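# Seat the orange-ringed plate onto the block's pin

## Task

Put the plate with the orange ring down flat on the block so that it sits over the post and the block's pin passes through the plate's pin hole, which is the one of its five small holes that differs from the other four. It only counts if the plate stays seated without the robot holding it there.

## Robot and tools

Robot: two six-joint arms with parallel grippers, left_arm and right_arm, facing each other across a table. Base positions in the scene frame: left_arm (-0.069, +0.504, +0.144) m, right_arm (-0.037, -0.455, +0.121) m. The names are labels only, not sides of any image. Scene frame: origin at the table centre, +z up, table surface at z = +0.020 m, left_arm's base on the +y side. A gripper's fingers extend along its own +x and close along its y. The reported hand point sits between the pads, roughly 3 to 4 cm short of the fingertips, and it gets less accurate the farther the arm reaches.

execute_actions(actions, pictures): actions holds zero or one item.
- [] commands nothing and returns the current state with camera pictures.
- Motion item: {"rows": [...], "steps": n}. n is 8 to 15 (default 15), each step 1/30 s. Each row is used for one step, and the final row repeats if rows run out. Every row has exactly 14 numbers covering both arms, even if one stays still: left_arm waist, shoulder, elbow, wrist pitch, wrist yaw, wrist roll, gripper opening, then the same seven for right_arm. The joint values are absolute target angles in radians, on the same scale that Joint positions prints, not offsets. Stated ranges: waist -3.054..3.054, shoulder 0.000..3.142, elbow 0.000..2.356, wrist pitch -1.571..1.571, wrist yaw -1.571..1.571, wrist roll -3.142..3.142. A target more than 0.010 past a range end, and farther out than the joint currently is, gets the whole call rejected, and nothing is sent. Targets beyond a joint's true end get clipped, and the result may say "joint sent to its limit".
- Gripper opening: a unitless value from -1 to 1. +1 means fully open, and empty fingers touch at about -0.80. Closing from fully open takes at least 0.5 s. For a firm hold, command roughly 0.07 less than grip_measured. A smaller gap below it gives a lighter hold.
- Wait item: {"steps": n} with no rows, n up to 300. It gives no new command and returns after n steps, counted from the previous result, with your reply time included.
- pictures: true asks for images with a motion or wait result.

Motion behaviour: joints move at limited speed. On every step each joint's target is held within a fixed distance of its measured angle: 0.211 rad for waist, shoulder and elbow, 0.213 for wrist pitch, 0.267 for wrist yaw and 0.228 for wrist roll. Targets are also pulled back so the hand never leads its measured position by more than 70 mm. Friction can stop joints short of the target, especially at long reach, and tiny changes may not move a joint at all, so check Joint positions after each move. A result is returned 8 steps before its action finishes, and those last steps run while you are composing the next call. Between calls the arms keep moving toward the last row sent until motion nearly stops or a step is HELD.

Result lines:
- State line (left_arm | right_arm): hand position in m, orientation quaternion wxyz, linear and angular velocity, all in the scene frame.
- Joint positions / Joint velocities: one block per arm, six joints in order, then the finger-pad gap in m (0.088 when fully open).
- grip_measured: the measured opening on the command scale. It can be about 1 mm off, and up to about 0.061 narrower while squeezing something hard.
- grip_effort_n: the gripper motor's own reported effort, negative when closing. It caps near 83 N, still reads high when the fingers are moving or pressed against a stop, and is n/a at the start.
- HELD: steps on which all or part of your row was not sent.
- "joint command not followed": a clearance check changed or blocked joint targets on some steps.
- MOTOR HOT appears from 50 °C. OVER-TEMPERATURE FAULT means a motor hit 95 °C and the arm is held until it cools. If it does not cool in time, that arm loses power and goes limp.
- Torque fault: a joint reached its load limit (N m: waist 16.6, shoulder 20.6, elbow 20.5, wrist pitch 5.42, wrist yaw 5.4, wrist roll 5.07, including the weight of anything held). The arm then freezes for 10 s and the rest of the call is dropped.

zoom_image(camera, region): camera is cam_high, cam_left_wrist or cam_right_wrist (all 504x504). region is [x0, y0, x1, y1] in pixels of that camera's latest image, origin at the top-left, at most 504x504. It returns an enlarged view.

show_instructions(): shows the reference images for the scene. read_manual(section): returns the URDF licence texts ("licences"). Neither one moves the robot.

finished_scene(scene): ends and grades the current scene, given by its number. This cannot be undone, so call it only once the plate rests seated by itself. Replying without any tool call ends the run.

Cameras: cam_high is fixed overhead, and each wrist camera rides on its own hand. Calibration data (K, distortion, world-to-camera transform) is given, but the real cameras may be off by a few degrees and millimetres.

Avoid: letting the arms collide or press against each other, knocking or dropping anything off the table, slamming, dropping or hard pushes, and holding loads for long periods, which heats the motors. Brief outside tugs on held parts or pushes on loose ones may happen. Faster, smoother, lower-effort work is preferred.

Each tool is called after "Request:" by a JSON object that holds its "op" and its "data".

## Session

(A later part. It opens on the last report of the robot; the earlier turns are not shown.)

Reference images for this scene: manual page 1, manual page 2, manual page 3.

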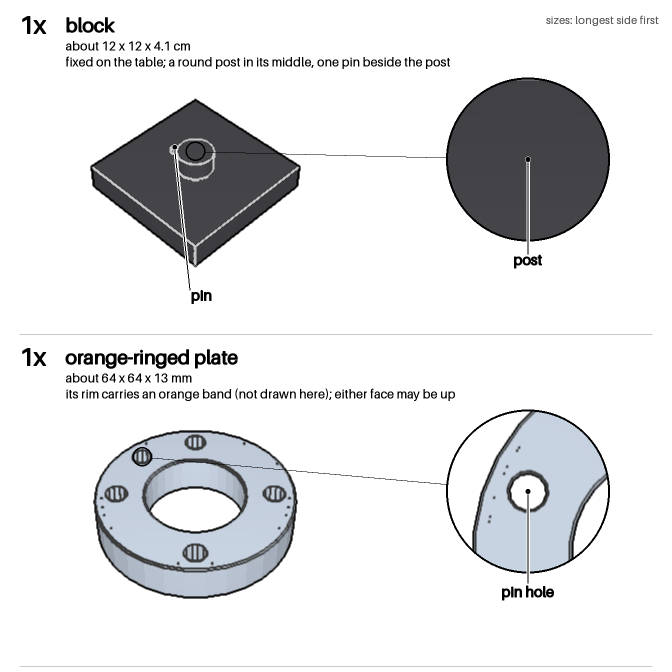

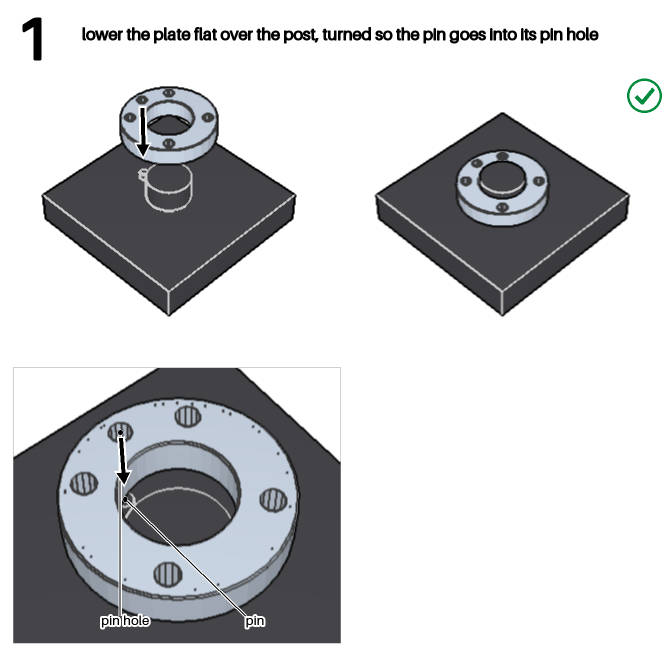

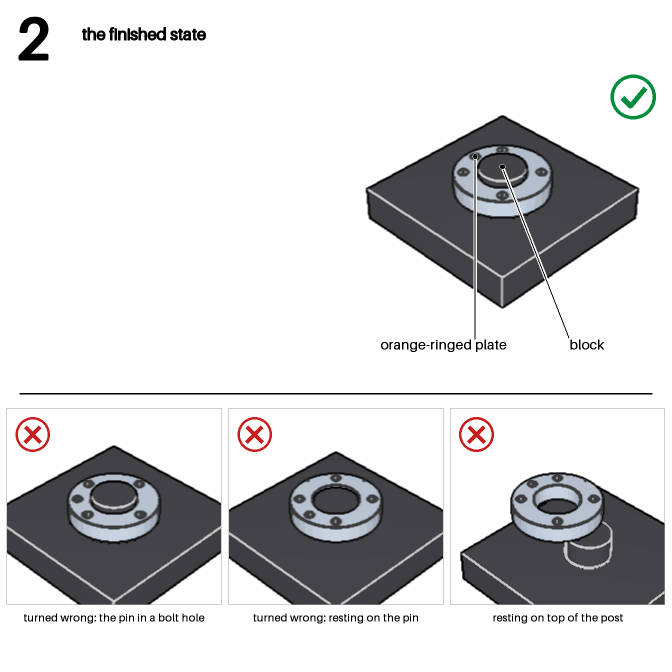

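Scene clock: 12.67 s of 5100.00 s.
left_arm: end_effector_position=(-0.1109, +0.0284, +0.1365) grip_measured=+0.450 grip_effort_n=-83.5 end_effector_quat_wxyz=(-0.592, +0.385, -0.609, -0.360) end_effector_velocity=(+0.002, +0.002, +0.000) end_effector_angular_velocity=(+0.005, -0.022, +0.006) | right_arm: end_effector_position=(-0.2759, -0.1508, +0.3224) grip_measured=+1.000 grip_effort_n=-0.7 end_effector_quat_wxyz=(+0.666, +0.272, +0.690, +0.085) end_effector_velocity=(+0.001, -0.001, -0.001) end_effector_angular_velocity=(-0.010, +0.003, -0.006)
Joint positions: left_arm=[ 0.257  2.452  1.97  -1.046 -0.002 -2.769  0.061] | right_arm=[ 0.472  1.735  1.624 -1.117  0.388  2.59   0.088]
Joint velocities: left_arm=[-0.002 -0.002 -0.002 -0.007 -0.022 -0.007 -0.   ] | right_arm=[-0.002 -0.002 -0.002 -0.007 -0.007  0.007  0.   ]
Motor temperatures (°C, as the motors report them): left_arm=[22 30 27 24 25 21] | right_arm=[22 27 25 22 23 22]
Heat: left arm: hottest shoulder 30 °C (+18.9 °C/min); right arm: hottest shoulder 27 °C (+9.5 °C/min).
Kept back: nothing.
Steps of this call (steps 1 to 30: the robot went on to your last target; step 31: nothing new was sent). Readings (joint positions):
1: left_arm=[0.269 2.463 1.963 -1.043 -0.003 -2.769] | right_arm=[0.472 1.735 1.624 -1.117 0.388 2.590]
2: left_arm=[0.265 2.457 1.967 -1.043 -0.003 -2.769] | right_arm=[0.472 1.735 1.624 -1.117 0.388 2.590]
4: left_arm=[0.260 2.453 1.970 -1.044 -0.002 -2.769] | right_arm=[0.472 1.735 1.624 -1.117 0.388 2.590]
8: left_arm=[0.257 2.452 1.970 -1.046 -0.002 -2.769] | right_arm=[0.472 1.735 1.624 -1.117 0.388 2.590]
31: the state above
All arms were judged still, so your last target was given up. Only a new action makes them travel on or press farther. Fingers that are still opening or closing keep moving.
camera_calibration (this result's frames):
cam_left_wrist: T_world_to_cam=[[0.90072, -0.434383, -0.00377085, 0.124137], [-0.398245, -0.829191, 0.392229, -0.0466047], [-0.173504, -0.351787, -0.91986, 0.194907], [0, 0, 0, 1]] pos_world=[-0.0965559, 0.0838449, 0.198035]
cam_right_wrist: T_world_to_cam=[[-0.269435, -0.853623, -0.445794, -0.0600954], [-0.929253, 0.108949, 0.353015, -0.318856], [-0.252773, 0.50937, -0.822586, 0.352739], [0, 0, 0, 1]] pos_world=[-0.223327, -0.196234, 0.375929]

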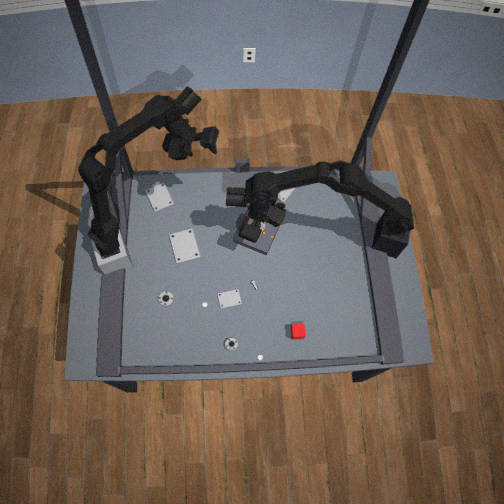

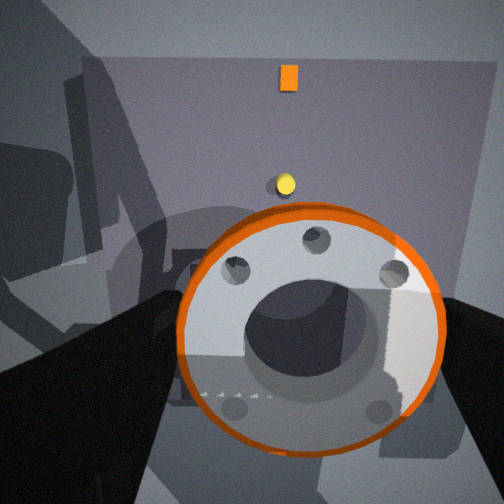

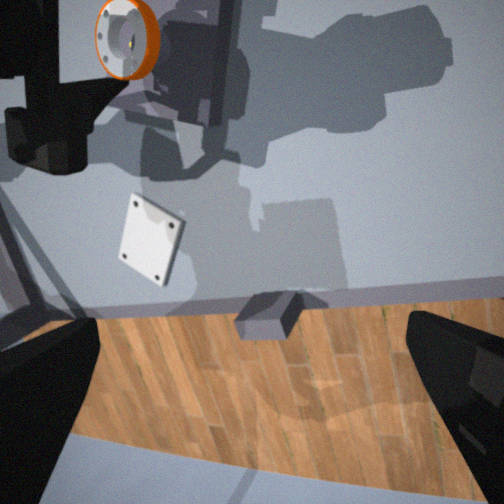

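Request:
{"op": "execute_actions", "data": {"actions": [{"rows":[[0.254,2.465,1.964,-1.042,0.0,-2.769,0.38,0.472,1.735,1.624,-1.117,0.388,2.59,1],[0.251,2.472,1.959,-1.036,0.0,-2.769,0.38,0.472,1.735,1.624,-1.117,0.388,2.59,1],[0.249,2.477,1.953,-1.028,0.0,-2.769,0.38,0.472,1.735,1.624,-1.117,0.388,2.59,1],[0.248,2.482,1.947,-1.02,0.0,-2.769,0.38,0.472,1.735,1.624,-1.117,0.388,2.59,1],[0.248,2.486,1.941,-1.012,0.0,-2.769,0.38,0.472,1.735,1.624,-1.117,0.388,2.59,1],[0.248,2.49,1.935,-1.004,0.0,-2.769,0.38,0.472,1.735,1.624,-1.117,0.388,2.59,1],[0.248,2.492,1.93,-0.997,0.0,-2.769,0.38,0.472,1.735,1.624,-1.117,0.388,2.59,1],[0.248,2.492,1.93,-0.993,0.0,-2.769,0.38,0.472,1.735,1.624,-1.117,0.388,2.59,1]],"steps":10}]}}

Request:
{"op": "execute_actions", "data": {"actions": [{"steps":18}], "pictures": true}}

Request:
{"op": "zoom_image", "data": {"camera": "cam_left_wrist", "region": [170, 180, 460, 470]}}

Scene clock: 14.47 s of 5100.00 s.
left_arm: end_effector_position=(-0.1111, +0.0282, +0.1362) grip_measured=+0.450 grip_effort_n=-83.5 end_effector_quat_wxyz=(-0.592, +0.385, -0.610, -0.360) end_effector_velocity=(-0.001, +0.013, -0.021) end_effector_angular_velocity=(+0.057, +0.003, +0.005) | right_arm: end_effector_position=(-0.2759, -0.1508, +0.3224) grip_measured=+1.000 grip_effort_n=-0.7 end_effector_quat_wxyz=(+0.666, +0.272, +0.690, +0.085) end_effector_velocity=(+0.004, -0.003, -0.001) end_effector_angular_velocity=(-0.010, -0.024, +0.006)
Joint positions: left_arm=[ 0.257  2.453  1.969 -1.044 -0.002 -2.769  0.061] | right_arm=[ 0.472  1.735  1.624 -1.117  0.388  2.59   0.088]
Joint velocities: left_arm=[-0.002  0.022 -0.042  0.007  0.007 -0.007 -0.   ] | right_arm=[ 0.002 -0.002 -0.002 -0.022  0.007 -0.007  0.   ]
Motor temperatures (°C, as the motors report them): left_arm=[22 31 27 24 25 21] | right_arm=[22 27 25 22 23 22]
Heat: left arm: hottest shoulder 31 °C (+20.7 °C/min); right arm: hottest shoulder 27 °C (+8.3 °C/min).
Steps of this call (steps 1 to 52: nothing new was sent; steps 53 to 54: the first 2 steps of this action). Readings (joint positions):
53: left_arm=[0.257 2.453 1.970 -1.044 -0.002 -2.769] | right_arm=[0.472 1.735 1.624 -1.117 0.388 2.590]
54: the state above

Scene clock: 15.07 s of 5100.00 s.
left_arm: end_effector_position=(-0.1139, +0.0297, +0.1176) grip_measured=+0.450 grip_effort_n=-83.5 end_effector_quat_wxyz=(-0.595, +0.381, -0.610, -0.360) end_effector_velocity=(+0.003, +0.006, -0.002) end_effector_angular_velocity=(+0.026, -0.010, +0.010) | right_arm: end_effector_position=(-0.2759, -0.1508, +0.3224) grip_measured=+1.000 grip_effort_n=-0.7 end_effector_quat_wxyz=(+0.666, +0.272, +0.690, +0.085) end_effector_velocity=(+0.002, -0.002, -0.002) end_effector_angular_velocity=(-0.014, -0.008, +0.006)
Joint positions: left_arm=[ 0.251  2.476  1.937 -0.994 -0.002 -2.769  0.061] | right_arm=[ 0.472  1.735  1.624 -1.117  0.388  2.59   0.088]
Joint velocities: left_arm=[ 0.002  0.002 -0.002 -0.022 -0.007 -0.007  0.   ] | right_arm=[-0.002 -0.002 -0.007 -0.007 -0.007 -0.007  0.   ]
Motor temperatures (°C, as the motors report them): left_arm=[22 31 27 24 25 21] | right_arm=[22 27 25 22 23 22]
Heat: left arm: hottest shoulder 31 °C (+19.9 °C/min); right arm: hottest shoulder 27 °C (+8.0 °C/min).
Kept back: nothing.
Steps of this call (steps 1 to 8: the last 8 steps of your previous action; steps 9 to 18: the robot went on to your last target). Readings (joint positions):
1: left_arm=[0.256 2.453 1.967 -1.042 -0.002 -2.769] | right_arm=[0.472 1.735 1.624 -1.117 0.388 2.590]
2: left_arm=[0.256 2.454 1.964 -1.037 -0.002 -2.769] | right_arm=[0.472 1.735 1.624 -1.117 0.388 2.590]
4: left_arm=[0.254 2.457 1.957 -1.022 -0.002 -2.769] | right_arm=[0.472 1.735 1.624 -1.117 0.388 2.590]
8: left_arm=[0.251 2.470 1.942 -1.002 -0.002 -2.769] | right_arm=[0.472 1.735 1.624 -1.117 0.388 2.590]
18: the state above
camera_calibration (this result's frames):
cam_left_wrist: T_world_to_cam=[[0.897887, -0.44019, -0.00565265, 0.127405], [-0.403813, -0.828664, 0.387623, -0.0393857], [-0.175312, -0.345759, -0.921801, 0.177321], [0, 0, 0, 1]] pos_world=[-0.099213, 0.084755, 0.179441]
cam_right_wrist: T_world_to_cam=[[-0.269435, -0.853623, -0.445794, -0.0600954], [-0.929253, 0.108949, 0.353015, -0.318856], [-0.252773, 0.50937, -0.822586, 0.352739], [0, 0, 0, 1]] pos_world=[-0.223327, -0.196234, 0.375929]

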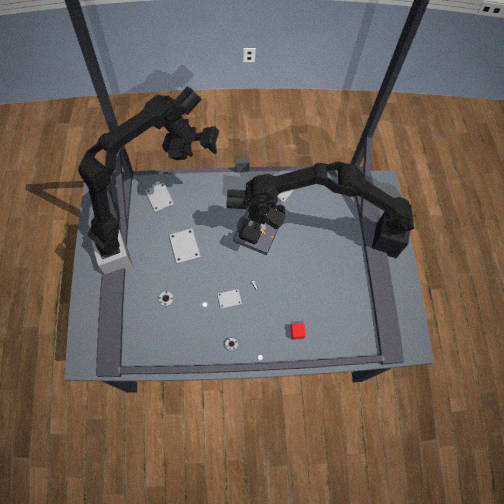

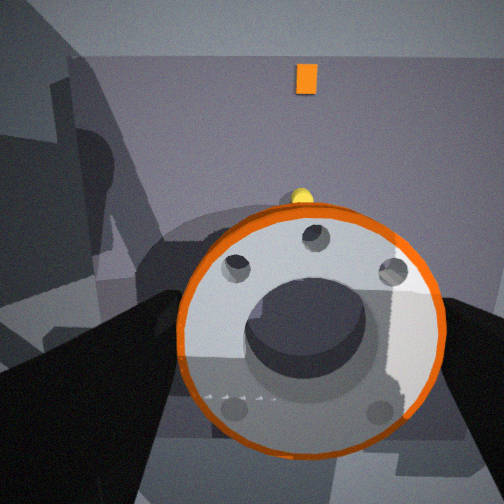

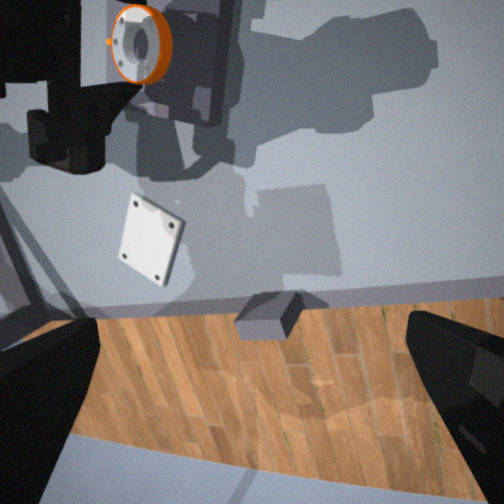

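Region (170, 180, 460, 470) of cam_left_wrist's 504x504 image, scaled by 1.738, with more detail than that image has.

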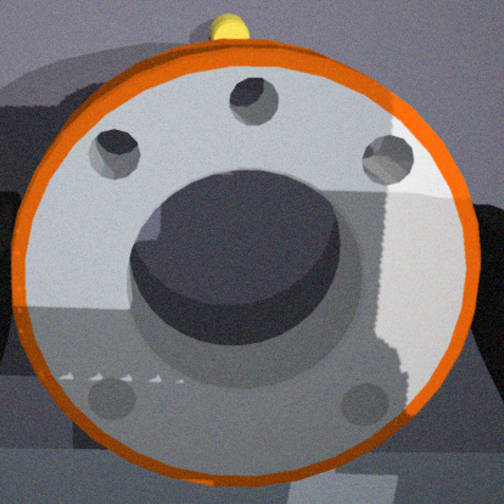

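Request:
{"op": "execute_actions", "data": {"actions": [{"rows":[[0.25,2.495,1.928,-0.991,0.0,-2.769,0.38,0.472,1.735,1.624,-1.117,0.388,2.59,1],[0.25,2.497,1.926,-0.988,0.0,-2.769,0.38,0.472,1.735,1.624,-1.117,0.388,2.59,1],[0.25,2.499,1.924,-0.985,0.0,-2.769,0.38,0.472,1.735,1.624,-1.117,0.388,2.59,1],[0.25,2.501,1.922,-0.982,0.0,-2.769,0.38,0.472,1.735,1.624,-1.117,0.388,2.59,1],[0.25,2.501,1.921,-0.979,0.0,-2.769,0.38,0.472,1.735,1.624,-1.117,0.388,2.59,1]],"steps":10}]}}

Request:
{"op": "execute_actions", "data": {"actions": [{"steps":16}], "pictures": true}}

Request:
{"op": "zoom_image", "data": {"camera": "cam_left_wrist", "region": [170, 180, 460, 470]}}

Scene clock: 15.73 s of 5100.00 s.
left_arm: end_effector_position=(-0.1139, +0.0297, +0.1175) grip_measured=+0.450 grip_effort_n=-83.5 end_effector_quat_wxyz=(-0.595, +0.381, -0.610, -0.360) end_effector_velocity=(+0.000, +0.001, -0.002) end_effector_angular_velocity=(-0.008, -0.006, +0.020) | right_arm: end_effector_position=(-0.2759, -0.1508, +0.3224) grip_measured=+1.000 grip_effort_n=-0.2 end_effector_quat_wxyz=(+0.666, +0.272, +0.690, +0.085) end_effector_velocity=(+0.001, -0.001, +0.001) end_effector_angular_velocity=(-0.007, -0.001, +0.006)
Joint positions: left_arm=[ 0.251  2.476  1.936 -0.994 -0.002 -2.769  0.061] | right_arm=[ 0.472  1.735  1.624 -1.117  0.388  2.59   0.088]
Joint velocities: left_arm=[-0.002 -0.007 -0.022  0.022 -0.007 -0.022  0.   ] | right_arm=[-0.002 -0.002  0.002 -0.007 -0.007 -0.007  0.   ]
Motor temperatures (°C, as the motors report them): left_arm=[22 31 27 24 25 21] | right_arm=[22 27 25 22 23 22]
Heat: left arm: hottest shoulder 31 °C (+19.1 °C/min); right arm: hottest shoulder 27 °C (+7.6 °C/min).
Steps of this call (steps 1 to 15: the robot went on to your last target; steps 16 to 18: nothing new was sent; steps 19 to 20: the first 2 steps of this action). Readings (joint positions):
19: left_arm=[0.251 2.476 1.937 -0.994 -0.002 -2.769] | right_arm=[0.472 1.735 1.624 -1.117 0.388 2.590]
20: the state above

Scene clock: 16.27 s of 5100.00 s.
left_arm: end_effector_position=(-0.1139, +0.0299, +0.1162) grip_measured=+0.450 grip_effort_n=-83.5 end_effector_quat_wxyz=(-0.595, +0.381, -0.610, -0.359) end_effector_velocity=(+0.000, +0.002, +0.000) end_effector_angular_velocity=(+0.007, -0.008, +0.005) | right_arm: end_effector_position=(-0.2759, -0.1508, +0.3224) grip_measured=+1.000 grip_effort_n=-0.2 end_effector_quat_wxyz=(+0.666, +0.272, +0.690, +0.085) end_effector_velocity=(+0.002, -0.002, -0.002) end_effector_angular_velocity=(-0.013, -0.001, -0.006)
Joint positions: left_arm=[ 0.251  2.476  1.93  -0.987 -0.002 -2.769  0.061] | right_arm=[ 0.472  1.735  1.624 -1.117  0.388  2.59   0.088]
Joint velocities: left_arm=[-0.002 -0.002 -0.002 -0.007 -0.007 -0.007  0.   ] | right_arm=[-0.002 -0.002 -0.007 -0.007 -0.007  0.007  0.   ]
Motor temperatures (°C, as the motors report them): left_arm=[22 31 27 24 25 21] | right_arm=[22 27 25 22 23 22]
Heat: left arm: hottest shoulder 31 °C (+18.4 °C/min); right arm: hottest shoulder 27 °C (+7.4 °C/min).
Kept back: nothing.
Steps of this call (steps 1 to 8: the last 8 steps of your previous action; steps 9 to 15: the robot went on to your last target; step 16: nothing new was sent). Readings (joint positions):
1: left_arm=[0.251 2.476 1.935 -0.992 -0.002 -2.769] | right_arm=[0.472 1.735 1.624 -1.117 0.388 2.590]
2: left_arm=[0.251 2.476 1.934 -0.991 -0.002 -2.769] | right_arm=[0.472 1.735 1.624 -1.117 0.388 2.590]
4: left_arm=[0.251 2.476 1.932 -0.989 -0.002 -2.769] | right_arm=[0.472 1.735 1.624 -1.117 0.388 2.590]
8: left_arm=[0.251 2.476 1.931 -0.987 -0.002 -2.769] | right_arm=[0.472 1.735 1.624 -1.117 0.388 2.590]
16: the state above
All arms were judged still, so your last target was given up. Only a new action makes them travel on or press farther. Fingers that are still opening or closing keep moving.
camera_calibration (this result's frames):
cam_left_wrist: T_world_to_cam=[[0.897886, -0.440197, -0.00524942, 0.127423], [-0.403771, -0.828221, 0.388611, -0.038762], [-0.175413, -0.346809, -0.921387, 0.176022], [0, 0, 0, 1]] pos_world=[-0.0991862, 0.0850339, 0.177917]
cam_right_wrist: T_world_to_cam=[[-0.269435, -0.853623, -0.445794, -0.0600954], [-0.929253, 0.108949, 0.353015, -0.318856], [-0.252773, 0.50937, -0.822586, 0.352739], [0, 0, 0, 1]] pos_world=[-0.223327, -0.196234, 0.375929]

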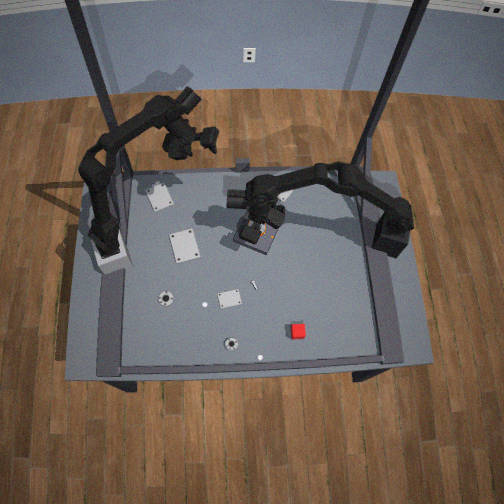

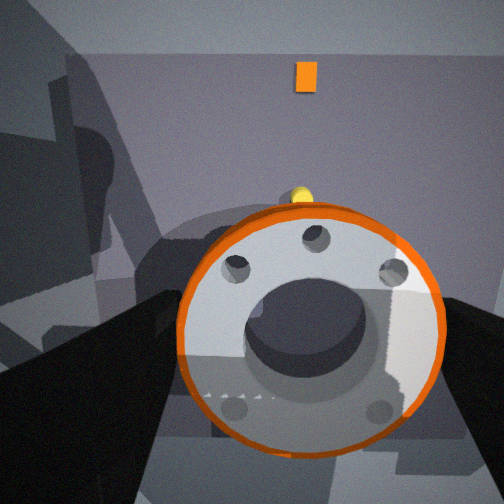

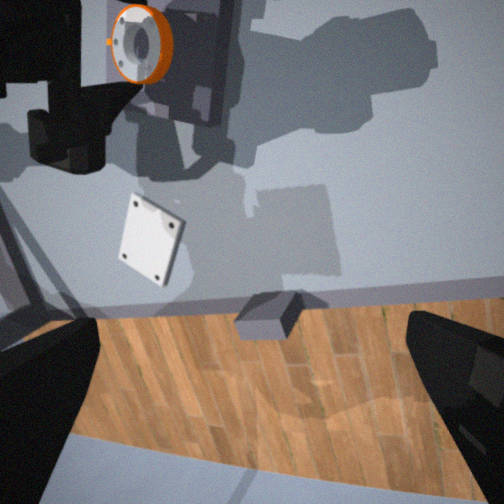

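Region (170, 180, 460, 470) of cam_left_wrist's 504x504 image, scaled by 1.738, with more detail than that image has.

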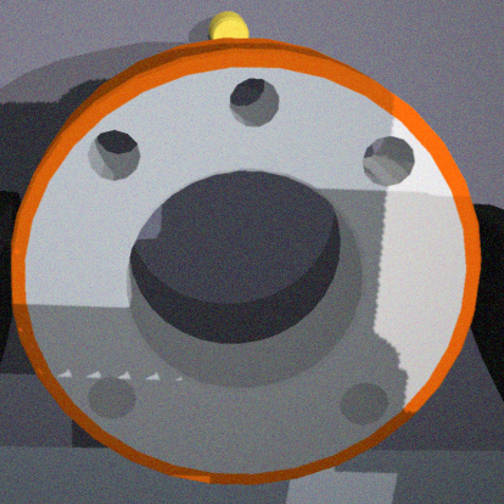

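Contact. Lighten the grip and press a little more.

Request:
{"op": "execute_actions", "data": {"actions": [{"rows":[[0.25,2.501,1.921,-0.983,0.0,-2.769,0.44,0.472,1.735,1.624,-1.117,0.388,2.59,1],[0.25,2.501,1.921,-0.983,0.0,-2.769,0.46,0.472,1.735,1.624,-1.117,0.388,2.59,1],[0.25,2.503,1.921,-0.983,0.0,-2.769,0.475,0.472,1.735,1.624,-1.117,0.388,2.59,1],[0.25,2.505,1.921,-0.983,0.0,-2.769,0.475,0.472,1.735,1.624,-1.117,0.388,2.59,1],[0.25,2.507,1.921,-0.983,0.0,-2.769,0.475,0.472,1.735,1.624,-1.117,0.388,2.59,1],[0.25,2.509,1.921,-0.982,0.0,-2.769,0.475,0.472,1.735,1.624,-1.117,0.388,2.59,1]],"steps":12}]}}

Request:
{"op": "execute_actions", "data": {"actions": [{"steps":14}], "pictures": true}}

Request:
{"op": "zoom_image", "data": {"camera": "cam_left_wrist", "region": [170, 180, 460, 470]}}

Scene clock: 16.87 s of 5100.00 s.
left_arm: end_effector_position=(-0.1139, +0.0298, +0.1162) grip_measured=+0.458 grip_effort_n=-49.1 end_effector_quat_wxyz=(-0.595, +0.382, -0.610, -0.359) end_effector_velocity=(+0.005, +0.004, +0.003) end_effector_angular_velocity=(+0.015, -0.023, +0.011) | right_arm: end_effector_position=(-0.2759, -0.1508, +0.3224) grip_measured=+1.000 grip_effort_n=-0.7 end_effector_quat_wxyz=(+0.666, +0.272, +0.690, +0.085) end_effector_velocity=(-0.000, -0.003, -0.001) end_effector_angular_velocity=(-0.011, -0.011, +0.024)
Joint positions: left_arm=[ 0.251  2.476  1.93  -0.986 -0.002 -2.769  0.061] | right_arm=[ 0.472  1.735  1.624 -1.117  0.388  2.59   0.088]
Joint velocities: left_arm=[ 0.002 -0.007 -0.002 -0.022 -0.022 -0.007  0.008] | right_arm=[ 0.002 -0.002 -0.002 -0.007 -0.007 -0.022  0.   ]
Motor temperatures (°C, as the motors report them): left_arm=[22 31 27 24 25 21] | right_arm=[22 27 25 22 23 22]
Heat: left arm: hottest shoulder 31 °C (+17.8 °C/min); right arm: hottest shoulder 27 °C (+7.1 °C/min).
Steps of this call (steps 1 to 14: nothing new was sent; steps 15 to 18: the first 4 steps of this action). Readings (joint positions):
15: left_arm=[0.251 2.476 1.930 -0.986 -0.002 -2.769] | right_arm=[0.472 1.735 1.624 -1.117 0.388 2.590]
16: left_arm=[0.251 2.476 1.930 -0.986 -0.002 -2.769] | right_arm=[0.472 1.735 1.624 -1.117 0.388 2.590]
18: the state above

Scene clock: 17.33 s of 5100.00 s.
left_arm: end_effector_position=(-0.1139, +0.0298, +0.1153) grip_measured=+0.478 grip_effort_n=-19.3 end_effector_quat_wxyz=(-0.595, +0.381, -0.610, -0.359) end_effector_velocity=(+0.005, +0.002, +0.000) end_effector_angular_velocity=(+0.005, -0.022, +0.011) | right_arm: end_effector_position=(-0.2759, -0.1508, +0.3224) grip_measured=+1.000 grip_effort_n=-0.2 end_effector_quat_wxyz=(+0.666, +0.272, +0.690, +0.085) end_effector_velocity=(-0.000, -0.005, -0.001) end_effector_angular_velocity=(-0.027, +0.005, +0.003)
Joint positions: left_arm=[ 0.251  2.478  1.93  -0.985 -0.002 -2.769  0.062] | right_arm=[ 0.472  1.735  1.624 -1.117  0.388  2.59   0.088]
Joint velocities: left_arm=[ 0.002 -0.002 -0.002 -0.007 -0.022 -0.007  0.   ] | right_arm=[ 0.002 -0.002  0.002 -0.022 -0.022  0.007  0.   ]
Motor temperatures (°C, as the motors report them): left_arm=[22 31 27 24 25 21] | right_arm=[22 27 25 22 23 22]
Heat: left arm: hottest shoulder 31 °C (+17.3 °C/min); right arm: hottest shoulder 27 °C (+6.9 °C/min).
Kept back: nothing.
Steps of this call (steps 1 to 8: the last 8 steps of your previous action; steps 9 to 14: the robot went on to your last target). Readings (joint positions):
1: left_arm=[0.251 2.476 1.930 -0.986 -0.002 -2.769] | right_arm=[0.472 1.735 1.624 -1.117 0.388 2.590]
2: left_arm=[0.251 2.477 1.930 -0.986 -0.002 -2.769] | right_arm=[0.472 1.735 1.624 -1.117 0.388 2.590]
4: left_arm=[0.251 2.477 1.930 -0.986 -0.002 -2.769] | right_arm=[0.472 1.735 1.624 -1.117 0.388 2.590]
8: left_arm=[0.251 2.478 1.930 -0.986 -0.002 -2.769] | right_arm=[0.472 1.735 1.624 -1.117 0.388 2.590]
14: the state above
camera_calibration (this result's frames):
cam_left_wrist: T_world_to_cam=[[0.897886, -0.440194, -0.00538383, 0.127406], [-0.403785, -0.828369, 0.388282, -0.0384585], [-0.175379, -0.346459, -0.921525, 0.175211], [0, 0, 0, 1]] pos_world=[-0.0991963, 0.0849288, 0.17708]
cam_right_wrist: T_world_to_cam=[[-0.269435, -0.853623, -0.445794, -0.0600954], [-0.929253, 0.108949, 0.353015, -0.318856], [-0.252773, 0.50937, -0.822586, 0.352739], [0, 0, 0, 1]] pos_world=[-0.223327, -0.196234, 0.375929]

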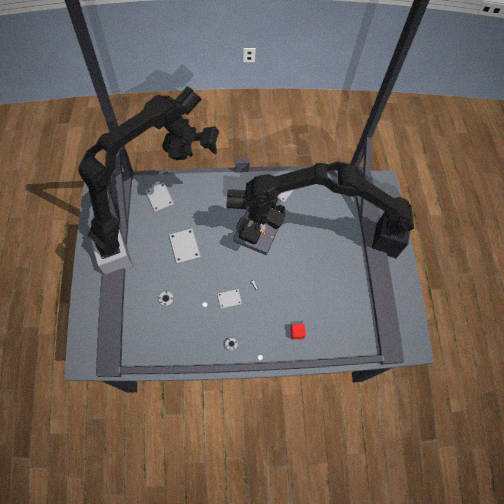

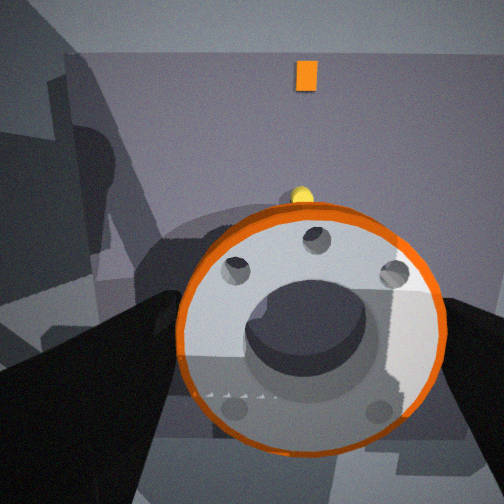

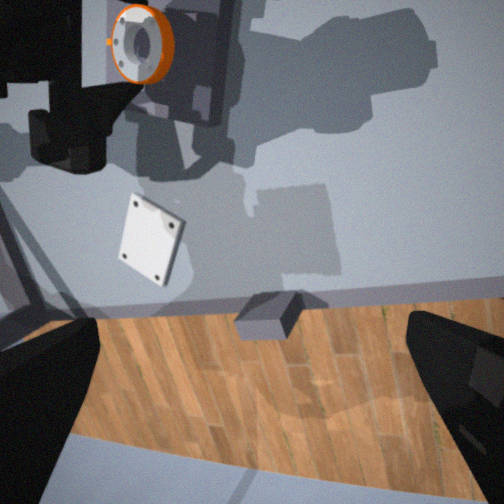

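Region (170, 180, 460, 470) of cam_left_wrist's 504x504 image, scaled by 1.738, with more detail than that image has.

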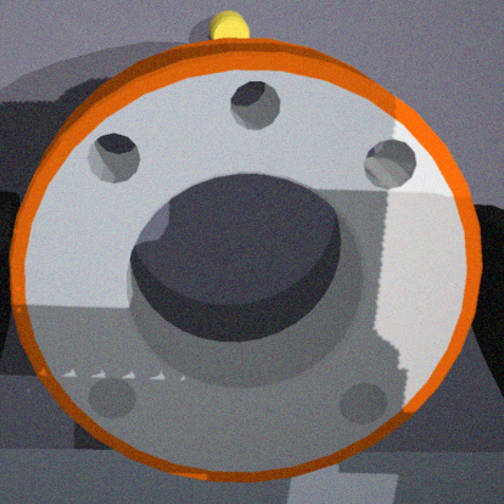

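Request:
{"op": "execute_actions", "data": {"actions": [{"rows":[[0.25,2.511,1.92,-0.982,0.0,-2.769,0.485,0.472,1.735,1.624,-1.117,0.388,2.59,1],[0.25,2.513,1.919,-0.982,0.0,-2.769,0.485,0.472,1.735,1.624,-1.117,0.388,2.59,1],[0.25,2.515,1.918,-0.981,0.0,-2.769,0.485,0.472,1.735,1.624,-1.117,0.388,2.59,1],[0.25,2.517,1.917,-0.98,0.0,-2.769,0.485,0.472,1.735,1.624,-1.117,0.388,2.59,1],[0.25,2.519,1.916,-0.979,0.0,-2.769,0.485,0.472,1.735,1.624,-1.117,0.388,2.59,1]],"steps":12}]}}

Request:
{"op": "execute_actions", "data": {"actions": [{"steps":14}], "pictures": true}}

Request:
{"op": "zoom_image", "data": {"camera": "cam_left_wrist", "region": [170, 180, 460, 470]}}

Scene clock: 17.97 s of 5100.00 s.
left_arm: end_effector_position=(-0.1139, +0.0295, +0.1136) grip_measured=+0.484 grip_effort_n=-9.5 end_effector_quat_wxyz=(-0.595, +0.381, -0.610, -0.359) end_effector_velocity=(-0.000, -0.000, -0.024) end_effector_angular_velocity=(+0.016, -0.010, -0.024) | right_arm: end_effector_position=(-0.2759, -0.1508, +0.3224) grip_measured=+1.000 grip_effort_n=-0.7 end_effector_quat_wxyz=(+0.666, +0.272, +0.690, +0.085) end_effector_velocity=(+0.003, -0.000, -0.000) end_effector_angular_velocity=(-0.000, -0.014, +0.001)
Joint positions: left_arm=[ 0.251  2.482  1.93  -0.981 -0.002 -2.769  0.063] | right_arm=[ 0.472  1.735  1.624 -1.117  0.388  2.59   0.088]
Joint velocities: left_arm=[-0.002  0.051 -0.002  0.037 -0.007  0.022  0.001] | right_arm=[-0.002 -0.002 -0.002 -0.007  0.007 -0.007  0.   ]
Motor temperatures (°C, as the motors report them): left_arm=[22 31 27 24 25 21] | right_arm=[22 28 25 22 23 22]
Heat: left arm: hottest shoulder 31 °C (+16.7 °C/min); right arm: hottest shoulder 28 °C (+10.0 °C/min).
Steps of this call (steps 1 to 15: the robot went on to your last target; steps 16 to 19: the first 4 steps of this action). Readings (joint positions):
16: left_arm=[0.251 2.479 1.930 -0.985 -0.002 -2.769] | right_arm=[0.472 1.735 1.624 -1.117 0.388 2.590]
17: left_arm=[0.251 2.479 1.930 -0.984 -0.002 -2.769] | right_arm=[0.472 1.735 1.624 -1.117 0.388 2.590]
19: the state above

Scene clock: 18.43 s of 5100.00 s.
left_arm: end_effector_position=(-0.1139, +0.0296, +0.1129) grip_measured=+0.486 grip_effort_n=-6.7 end_effector_quat_wxyz=(-0.595, +0.381, -0.610, -0.360) end_effector_velocity=(+0.000, +0.002, +0.000) end_effector_angular_velocity=(+0.007, -0.008, +0.005) | right_arm: end_effector_position=(-0.2759, -0.1508, +0.3224) grip_measured=+1.000 grip_effort_n=-0.7 end_effector_quat_wxyz=(+0.666, +0.272, +0.690, +0.085) end_effector_velocity=(-0.003, +0.002, +0.001) end_effector_angular_velocity=(+0.010, +0.017, +0.006)
Joint positions: left_arm=[ 0.251  2.484  1.93  -0.981 -0.002 -2.769  0.063] | right_arm=[ 0.472  1.735  1.624 -1.117  0.388  2.59   0.088]
Joint velocities: left_arm=[-0.002 -0.002 -0.002 -0.007 -0.007 -0.007 -0.   ] | right_arm=[-0.002 -0.002 -0.002  0.022 -0.007 -0.007  0.   ]
Motor temperatures (°C, as the motors report them): left_arm=[22 31 27 24 25 21] | right_arm=[22 28 25 22 23 22]
Heat: left arm: hottest shoulder 31 °C (+16.3 °C/min); right arm: hottest shoulder 28 °C (+9.8 °C/min).
Kept back: nothing.
Steps of this call (steps 1 to 8: the last 8 steps of your previous action; steps 9 to 14: the robot went on to your last target). Readings (joint positions):
1: left_arm=[0.251 2.483 1.930 -0.981 -0.002 -2.769] | right_arm=[0.472 1.735 1.624 -1.117 0.388 2.590]
2: left_arm=[0.251 2.483 1.930 -0.981 -0.002 -2.769] | right_arm=[0.472 1.735 1.624 -1.117 0.388 2.590]
4: left_arm=[0.251 2.484 1.930 -0.981 -0.002 -2.769] | right_arm=[0.472 1.735 1.624 -1.117 0.388 2.590]
8: left_arm=[0.251 2.484 1.930 -0.981 -0.002 -2.769] | right_arm=[0.472 1.735 1.624 -1.117 0.388 2.590]
14: the state above
camera_calibration (this result's frames):
cam_left_wrist: T_world_to_cam=[[0.897887, -0.440188, -0.00578706, 0.127366], [-0.403827, -0.828811, 0.387294, -0.037581], [-0.175278, -0.345409, -0.921938, 0.172948], [0, 0, 0, 1]] pos_world=[-0.0992226, 0.0846551, 0.174739]
cam_right_wrist: T_world_to_cam=[[-0.269435, -0.853623, -0.445794, -0.0600954], [-0.929253, 0.108949, 0.353015, -0.318856], [-0.252773, 0.50937, -0.822586, 0.352739], [0, 0, 0, 1]] pos_world=[-0.223327, -0.196234, 0.375929]

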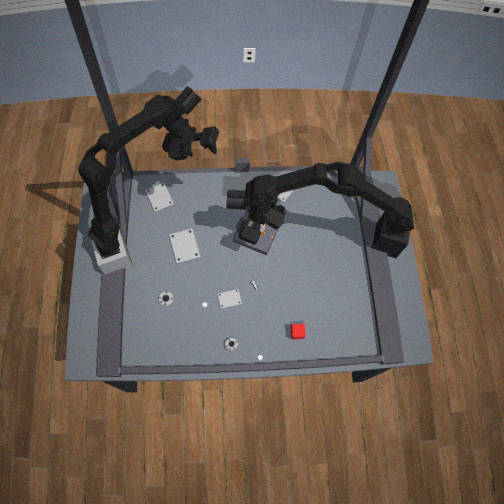

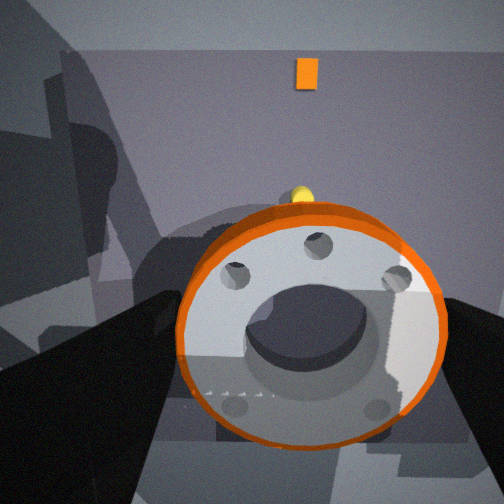

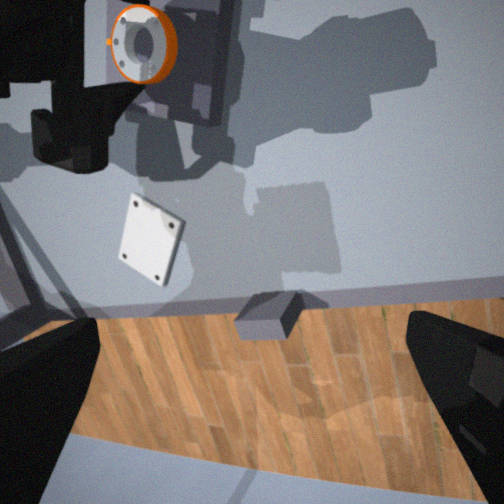

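Region (170, 180, 460, 470) of cam_left_wrist's 504x504 image, scaled by 1.738, with more detail than that image has.

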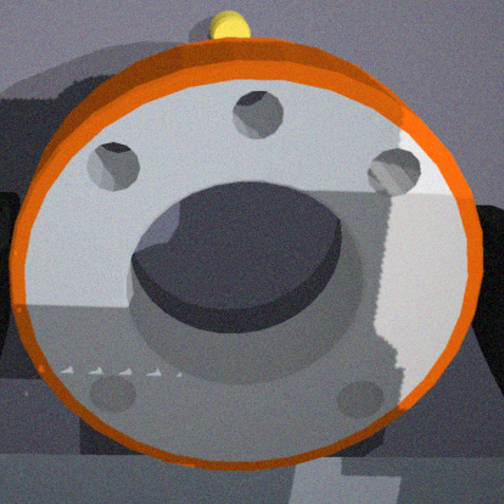

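Request:
{"op": "execute_actions", "data": {"actions": [{"rows":[[0.251,2.495,1.93,-0.981,-0.002,-2.769,0.45,0.472,1.735,1.624,-1.117,0.388,2.59,1],[0.251,2.49,1.93,-0.981,-0.002,-2.769,0.41,0.472,1.735,1.624,-1.117,0.388,2.59,1],[0.251,2.484,1.93,-0.981,-0.002,-2.769,0.38,0.472,1.735,1.624,-1.117,0.388,2.59,1],[0.251,2.478,1.93,-0.981,-0.002,-2.769,0.38,0.472,1.735,1.624,-1.117,0.388,2.59,1],[0.251,2.47,1.93,-0.981,-0.002,-2.769,0.38,0.472,1.735,1.624,-1.117,0.388,2.59,1],[0.251,2.462,1.93,-0.981,-0.002,-2.769,0.38,0.472,1.735,1.624,-1.117,0.388,2.59,1],[0.251,2.456,1.93,-0.981,-0.002,-2.772,0.38,0.472,1.735,1.624,-1.117,0.388,2.59,1],[0.252,2.453,1.928,-0.981,-0.002,-2.776,0.38,0.472,1.735,1.624,-1.117,0.388,2.59,1],[0.253,2.453,1.925,-0.981,-0.002,-2.78,0.38,0.472,1.735,1.624,-1.117,0.388,2.59,1],[0.254,2.453,1.92,-0.981,-0.002,-2.783,0.38,0.472,1.735,1.624,-1.117,0.388,2.59,1],[0.255,2.453,1.915,-0.981,-0.002,-2.786,0.38,0.472,1.735,1.624,-1.117,0.388,2.59,1],[0.256,2.453,1.91,-0.979,-0.002,-2.786,0.38,0.472,1.735,1.624,-1.117,0.388,2.59,1]],"steps":15}]}}

Request:
{"op": "execute_actions", "data": {"actions": [{"steps":16}]}}

Scene clock: 19.83 s of 5100.00 s.
left_arm: end_effector_position=(-0.1140, +0.0291, +0.1148) grip_measured=+0.446 grip_effort_n=-83.5 end_effector_quat_wxyz=(-0.594, +0.382, -0.610, -0.358) end_effector_velocity=(-0.000, -0.004, +0.015) end_effector_angular_velocity=(-0.037, -0.003, +0.020) | right_arm: end_effector_position=(-0.2759, -0.1508, +0.3224) grip_measured=+1.000 grip_effort_n=-0.2 end_effector_quat_wxyz=(+0.666, +0.272, +0.690, +0.085) end_effector_velocity=(+0.000, -0.006, -0.003) end_effector_angular_velocity=(-0.030, -0.005, +0.016)
Joint positions: left_arm=[ 0.251  2.479  1.93  -0.981 -0.002 -2.769  0.061] | right_arm=[ 0.472  1.735  1.624 -1.117  0.388  2.59   0.088]
Joint velocities: left_arm=[-0.002 -0.037 -0.007  0.007 -0.007 -0.022 -0.   ] | right_arm=[ 0.002 -0.002 -0.002 -0.022 -0.022 -0.007  0.   ]
Motor temperatures (°C, as the motors report them): left_arm=[22 31 27 24 25 21] | right_arm=[22 28 25 22 23 22]
Heat: left arm: hottest shoulder 31 °C (+15.1 °C/min); right arm: hottest shoulder 28 °C (+9.1 °C/min).
Steps of this call (steps 1 to 15: the robot went on to your last target; steps 16 to 35: nothing new was sent; steps 36 to 42: the first 7 steps of this action). Readings (joint positions):
36: left_arm=[0.251 2.484 1.930 -0.981 -0.002 -2.769] | right_arm=[0.472 1.735 1.624 -1.117 0.388 2.590]
37: left_arm=[0.251 2.484 1.930 -0.981 -0.002 -2.769] | right_arm=[0.472 1.735 1.624 -1.117 0.388 2.590]
39: left_arm=[0.251 2.483 1.930 -0.981 -0.002 -2.769] | right_arm=[0.472 1.735 1.624 -1.117 0.388 2.590]
42: the state above

Scene clock: 20.37 s of 5100.00 s.
left_arm: end_effector_position=(-0.1128, +0.0316, +0.1151) grip_measured=+0.446 grip_effort_n=-83.5 end_effector_quat_wxyz=(-0.592, +0.386, -0.607, -0.364) end_effector_velocity=(-0.002, +0.007, -0.001) end_effector_angular_velocity=(+0.027, +0.005, -0.010) | right_arm: end_effector_position=(-0.2759, -0.1508, +0.3224) grip_measured=+1.000 grip_effort_n=-0.2 end_effector_quat_wxyz=(+0.666, +0.272, +0.690, +0.085) end_effector_velocity=(+0.001, -0.001, -0.001) end_effector_angular_velocity=(-0.010, +0.003, -0.006)
Joint positions: left_arm=[ 0.252  2.472  1.917 -0.98  -0.002 -2.783  0.061] | right_arm=[ 0.472  1.735  1.624 -1.117  0.388  2.59   0.088]
Joint velocities: left_arm=[-0.002 -0.002 -0.007 -0.022  0.007  0.007 -0.   ] | right_arm=[-0.002 -0.002 -0.002 -0.007 -0.007  0.007  0.   ]
Motor temperatures (°C, as the motors report them): left_arm=[22 32 27 24 25 21] | right_arm=[22 28 26 22 23 22]
Heat: left arm: hottest shoulder 32 °C (+17.7 °C/min); right arm: hottest shoulder 28 °C (+8.8 °C/min).
Kept back: nothing.
Steps of this call (steps 1 to 8: the last 8 steps of your previous action; steps 9 to 16: the robot went on to your last target). Readings (joint positions):
1: left_arm=[0.251 2.479 1.930 -0.981 -0.002 -2.769] | right_arm=[0.472 1.735 1.624 -1.117 0.388 2.590]
2: left_arm=[0.251 2.478 1.930 -0.981 -0.002 -2.770] | right_arm=[0.472 1.735 1.624 -1.117 0.388 2.590]
4: left_arm=[0.251 2.477 1.929 -0.981 -0.002 -2.776] | right_arm=[0.472 1.735 1.624 -1.117 0.388 2.590]
8: left_arm=[0.251 2.473 1.920 -0.981 -0.002 -2.781] | right_arm=[0.472 1.735 1.624 -1.117 0.388 2.590]
16: the state above

Request:
{"op": "execute_actions", "data": {"actions": [{"rows":[[0.257,2.449,1.91,-0.979,-0.002,-2.786,0.38,0.472,1.735,1.624,-1.117,0.388,2.59,1],[0.258,2.446,1.908,-0.979,-0.002,-2.786,0.38,0.472,1.735,1.624,-1.117,0.388,2.59,1],[0.258,2.444,1.905,-0.977,-0.002,-2.786,0.38,0.472,1.735,1.624,-1.117,0.388,2.59,1],[0.258,2.444,1.902,-0.975,-0.002,-2.786,0.38,0.472,1.735,1.624,-1.117,0.388,2.59,1],[0.258,2.444,1.899,-0.973,-0.002,-2.786,0.38,0.472,1.735,1.624,-1.117,0.388,2.59,1],[0.258,2.444,1.896,-0.971,-0.002,-2.786,0.38,0.472,1.735,1.624,-1.117,0.388,2.59,1],[0.258,2.444,1.894,-0.970,-0.002,-2.786,0.38,0.472,1.735,1.624,-1.117,0.388,2.59,1]],"steps":10}]}}

Request:
{"op": "execute_actions", "data": {"actions": [{"steps":18}], "pictures": true}}

Request:
{"op": "zoom_image", "data": {"camera": "cam_left_wrist", "region": [170, 180, 460, 470]}}

Scene clock: 21.07 s of 5100.00 s.
left_arm: end_effector_position=(-0.1126, +0.0317, +0.1154) grip_measured=+0.446 grip_effort_n=-83.5 end_effector_quat_wxyz=(-0.592, +0.386, -0.607, -0.364) end_effector_velocity=(+0.005, +0.006, +0.005) end_effector_angular_velocity=(+0.007, -0.008, +0.015) | right_arm: end_effector_position=(-0.2759, -0.1508, +0.3224) grip_measured=+1.000 grip_effort_n=-0.7 end_effector_quat_wxyz=(+0.666, +0.272, +0.690, +0.085) end_effector_velocity=(+0.001, -0.001, +0.001) end_effector_angular_velocity=(-0.006, +0.007, -0.006)
Joint positions: left_arm=[ 0.253  2.471  1.917 -0.98  -0.002 -2.783  0.061] | right_arm=[ 0.472  1.735  1.624 -1.117  0.388  2.59   0.088]
Joint velocities: left_arm=[ 0.007 -0.027 -0.027 -0.007 -0.007 -0.007 -0.   ] | right_arm=[-0.002 -0.002  0.002 -0.007 -0.007  0.007  0.   ]
Motor temperatures (°C, as the motors report them): left_arm=[22 32 27 24 25 21] | right_arm=[22 28 26 22 23 22]
Heat: left arm: hottest shoulder 32 °C (+17.1 °C/min); right arm: hottest shoulder 28 °C (+8.5 °C/min).
Steps of this call (steps 1 to 15: the robot went on to your last target; steps 16 to 19: nothing new was sent; steps 20 to 21: the first 2 steps of this action). Readings (joint positions):
20: left_arm=[0.252 2.471 1.917 -0.980 -0.002 -2.783] | right_arm=[0.472 1.735 1.624 -1.117 0.388 2.590]
21: the state above

Scene clock: 21.67 s of 5100.00 s.
left_arm: end_effector_position=(-0.1114, +0.0333, +0.1151) grip_measured=+0.446 grip_effort_n=-83.5 end_effector_quat_wxyz=(-0.591, +0.387, -0.606, -0.365) end_effector_velocity=(+0.002, +0.002, +0.000) end_effector_angular_velocity=(+0.005, -0.022, +0.020) | right_arm: end_effector_position=(-0.2759, -0.1508, +0.3224) grip_measured=+1.000 grip_effort_n=-0.2 end_effector_quat_wxyz=(+0.666, +0.272, +0.690, +0.085) end_effector_velocity=(-0.001, +0.000, +0.000) end_effector_angular_velocity=(-0.000, +0.006, +0.006)
Joint positions: left_arm=[ 0.255  2.463  1.901 -0.971 -0.002 -2.783  0.061] | right_arm=[ 0.472  1.735  1.624 -1.117  0.388  2.59   0.088]
Joint velocities: left_arm=[-0.002 -0.002 -0.002 -0.007 -0.022 -0.022  0.   ] | right_arm=[-0.002 -0.002 -0.002  0.007 -0.007 -0.007  0.   ]
Motor temperatures (°C, as the motors report them): left_arm=[22 32 27 24 25 21] | right_arm=[22 28 26 22 23 22]
Heat: left arm: hottest shoulder 32 °C (+16.6 °C/min); right arm: hottest shoulder 28 °C (+8.3 °C/min).
Kept back: nothing.
Steps of this call (steps 1 to 8: the last 8 steps of your previous action; steps 9 to 18: the robot went on to your last target). Readings (joint positions):
1: left_arm=[0.253 2.469 1.916 -0.980 -0.002 -2.783] | right_arm=[0.472 1.735 1.624 -1.117 0.388 2.590]
2: left_arm=[0.253 2.468 1.914 -0.979 -0.002 -2.783] | right_arm=[0.472 1.735 1.624 -1.117 0.388 2.590]
4: left_arm=[0.254 2.465 1.909 -0.976 -0.002 -2.783] | right_arm=[0.472 1.735 1.624 -1.117 0.388 2.590]
8: left_arm=[0.255 2.463 1.903 -0.973 -0.002 -2.783] | right_arm=[0.472 1.735 1.624 -1.117 0.388 2.590]
18: the state above
camera_calibration (this result's frames):
cam_left_wrist: T_world_to_cam=[[0.905789, -0.423687, -0.00599179, 0.127081], [-0.38837, -0.835774, 0.388136, -0.0324985], [-0.169456, -0.349243, -0.921582, 0.177398], [0, 0, 0, 1]] pos_world=[-0.0976687, 0.088636, 0.176862]
cam_right_wrist: T_world_to_cam=[[-0.269435, -0.853623, -0.445794, -0.0600954], [-0.929253, 0.108949, 0.353015, -0.318856], [-0.252773, 0.50937, -0.822586, 0.352739], [0, 0, 0, 1]] pos_world=[-0.223327, -0.196234, 0.375929]

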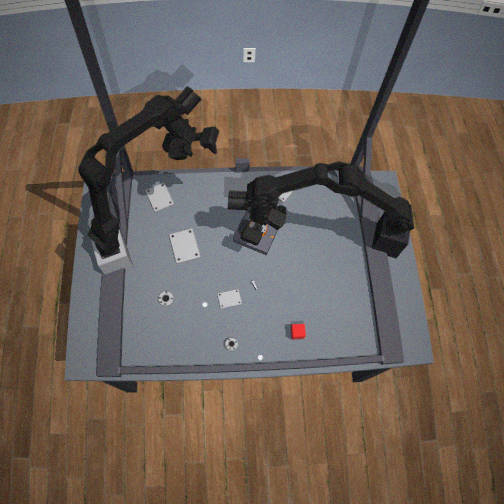

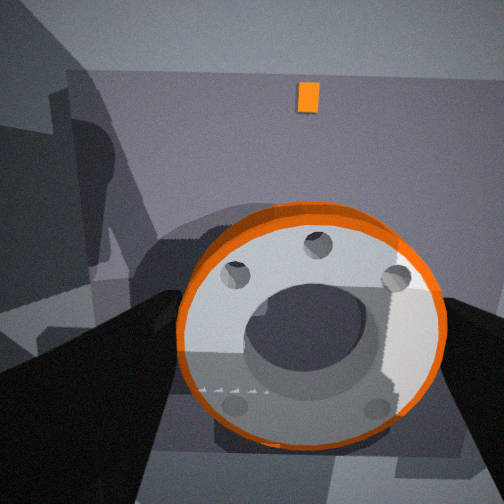

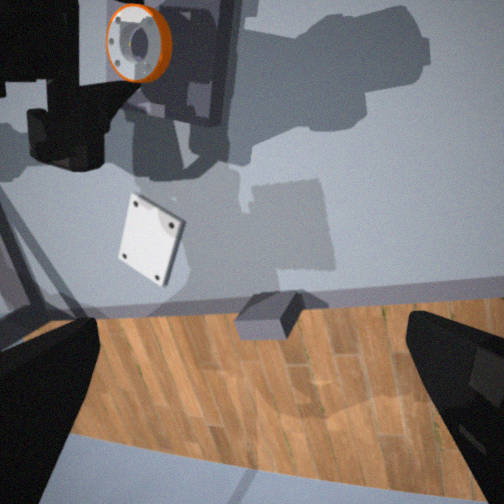

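Region (170, 180, 460, 470) of cam_left_wrist's 504x504 image, scaled by 1.738, with more detail than that image has.

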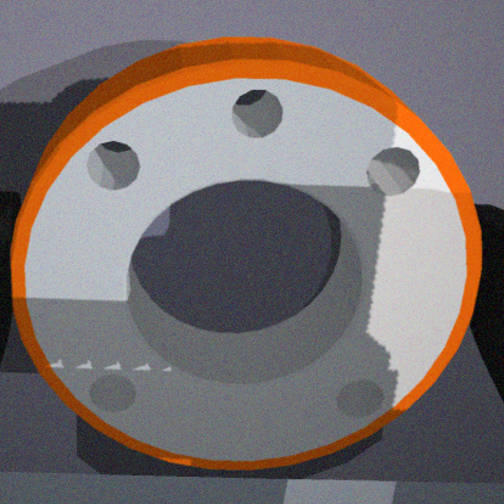

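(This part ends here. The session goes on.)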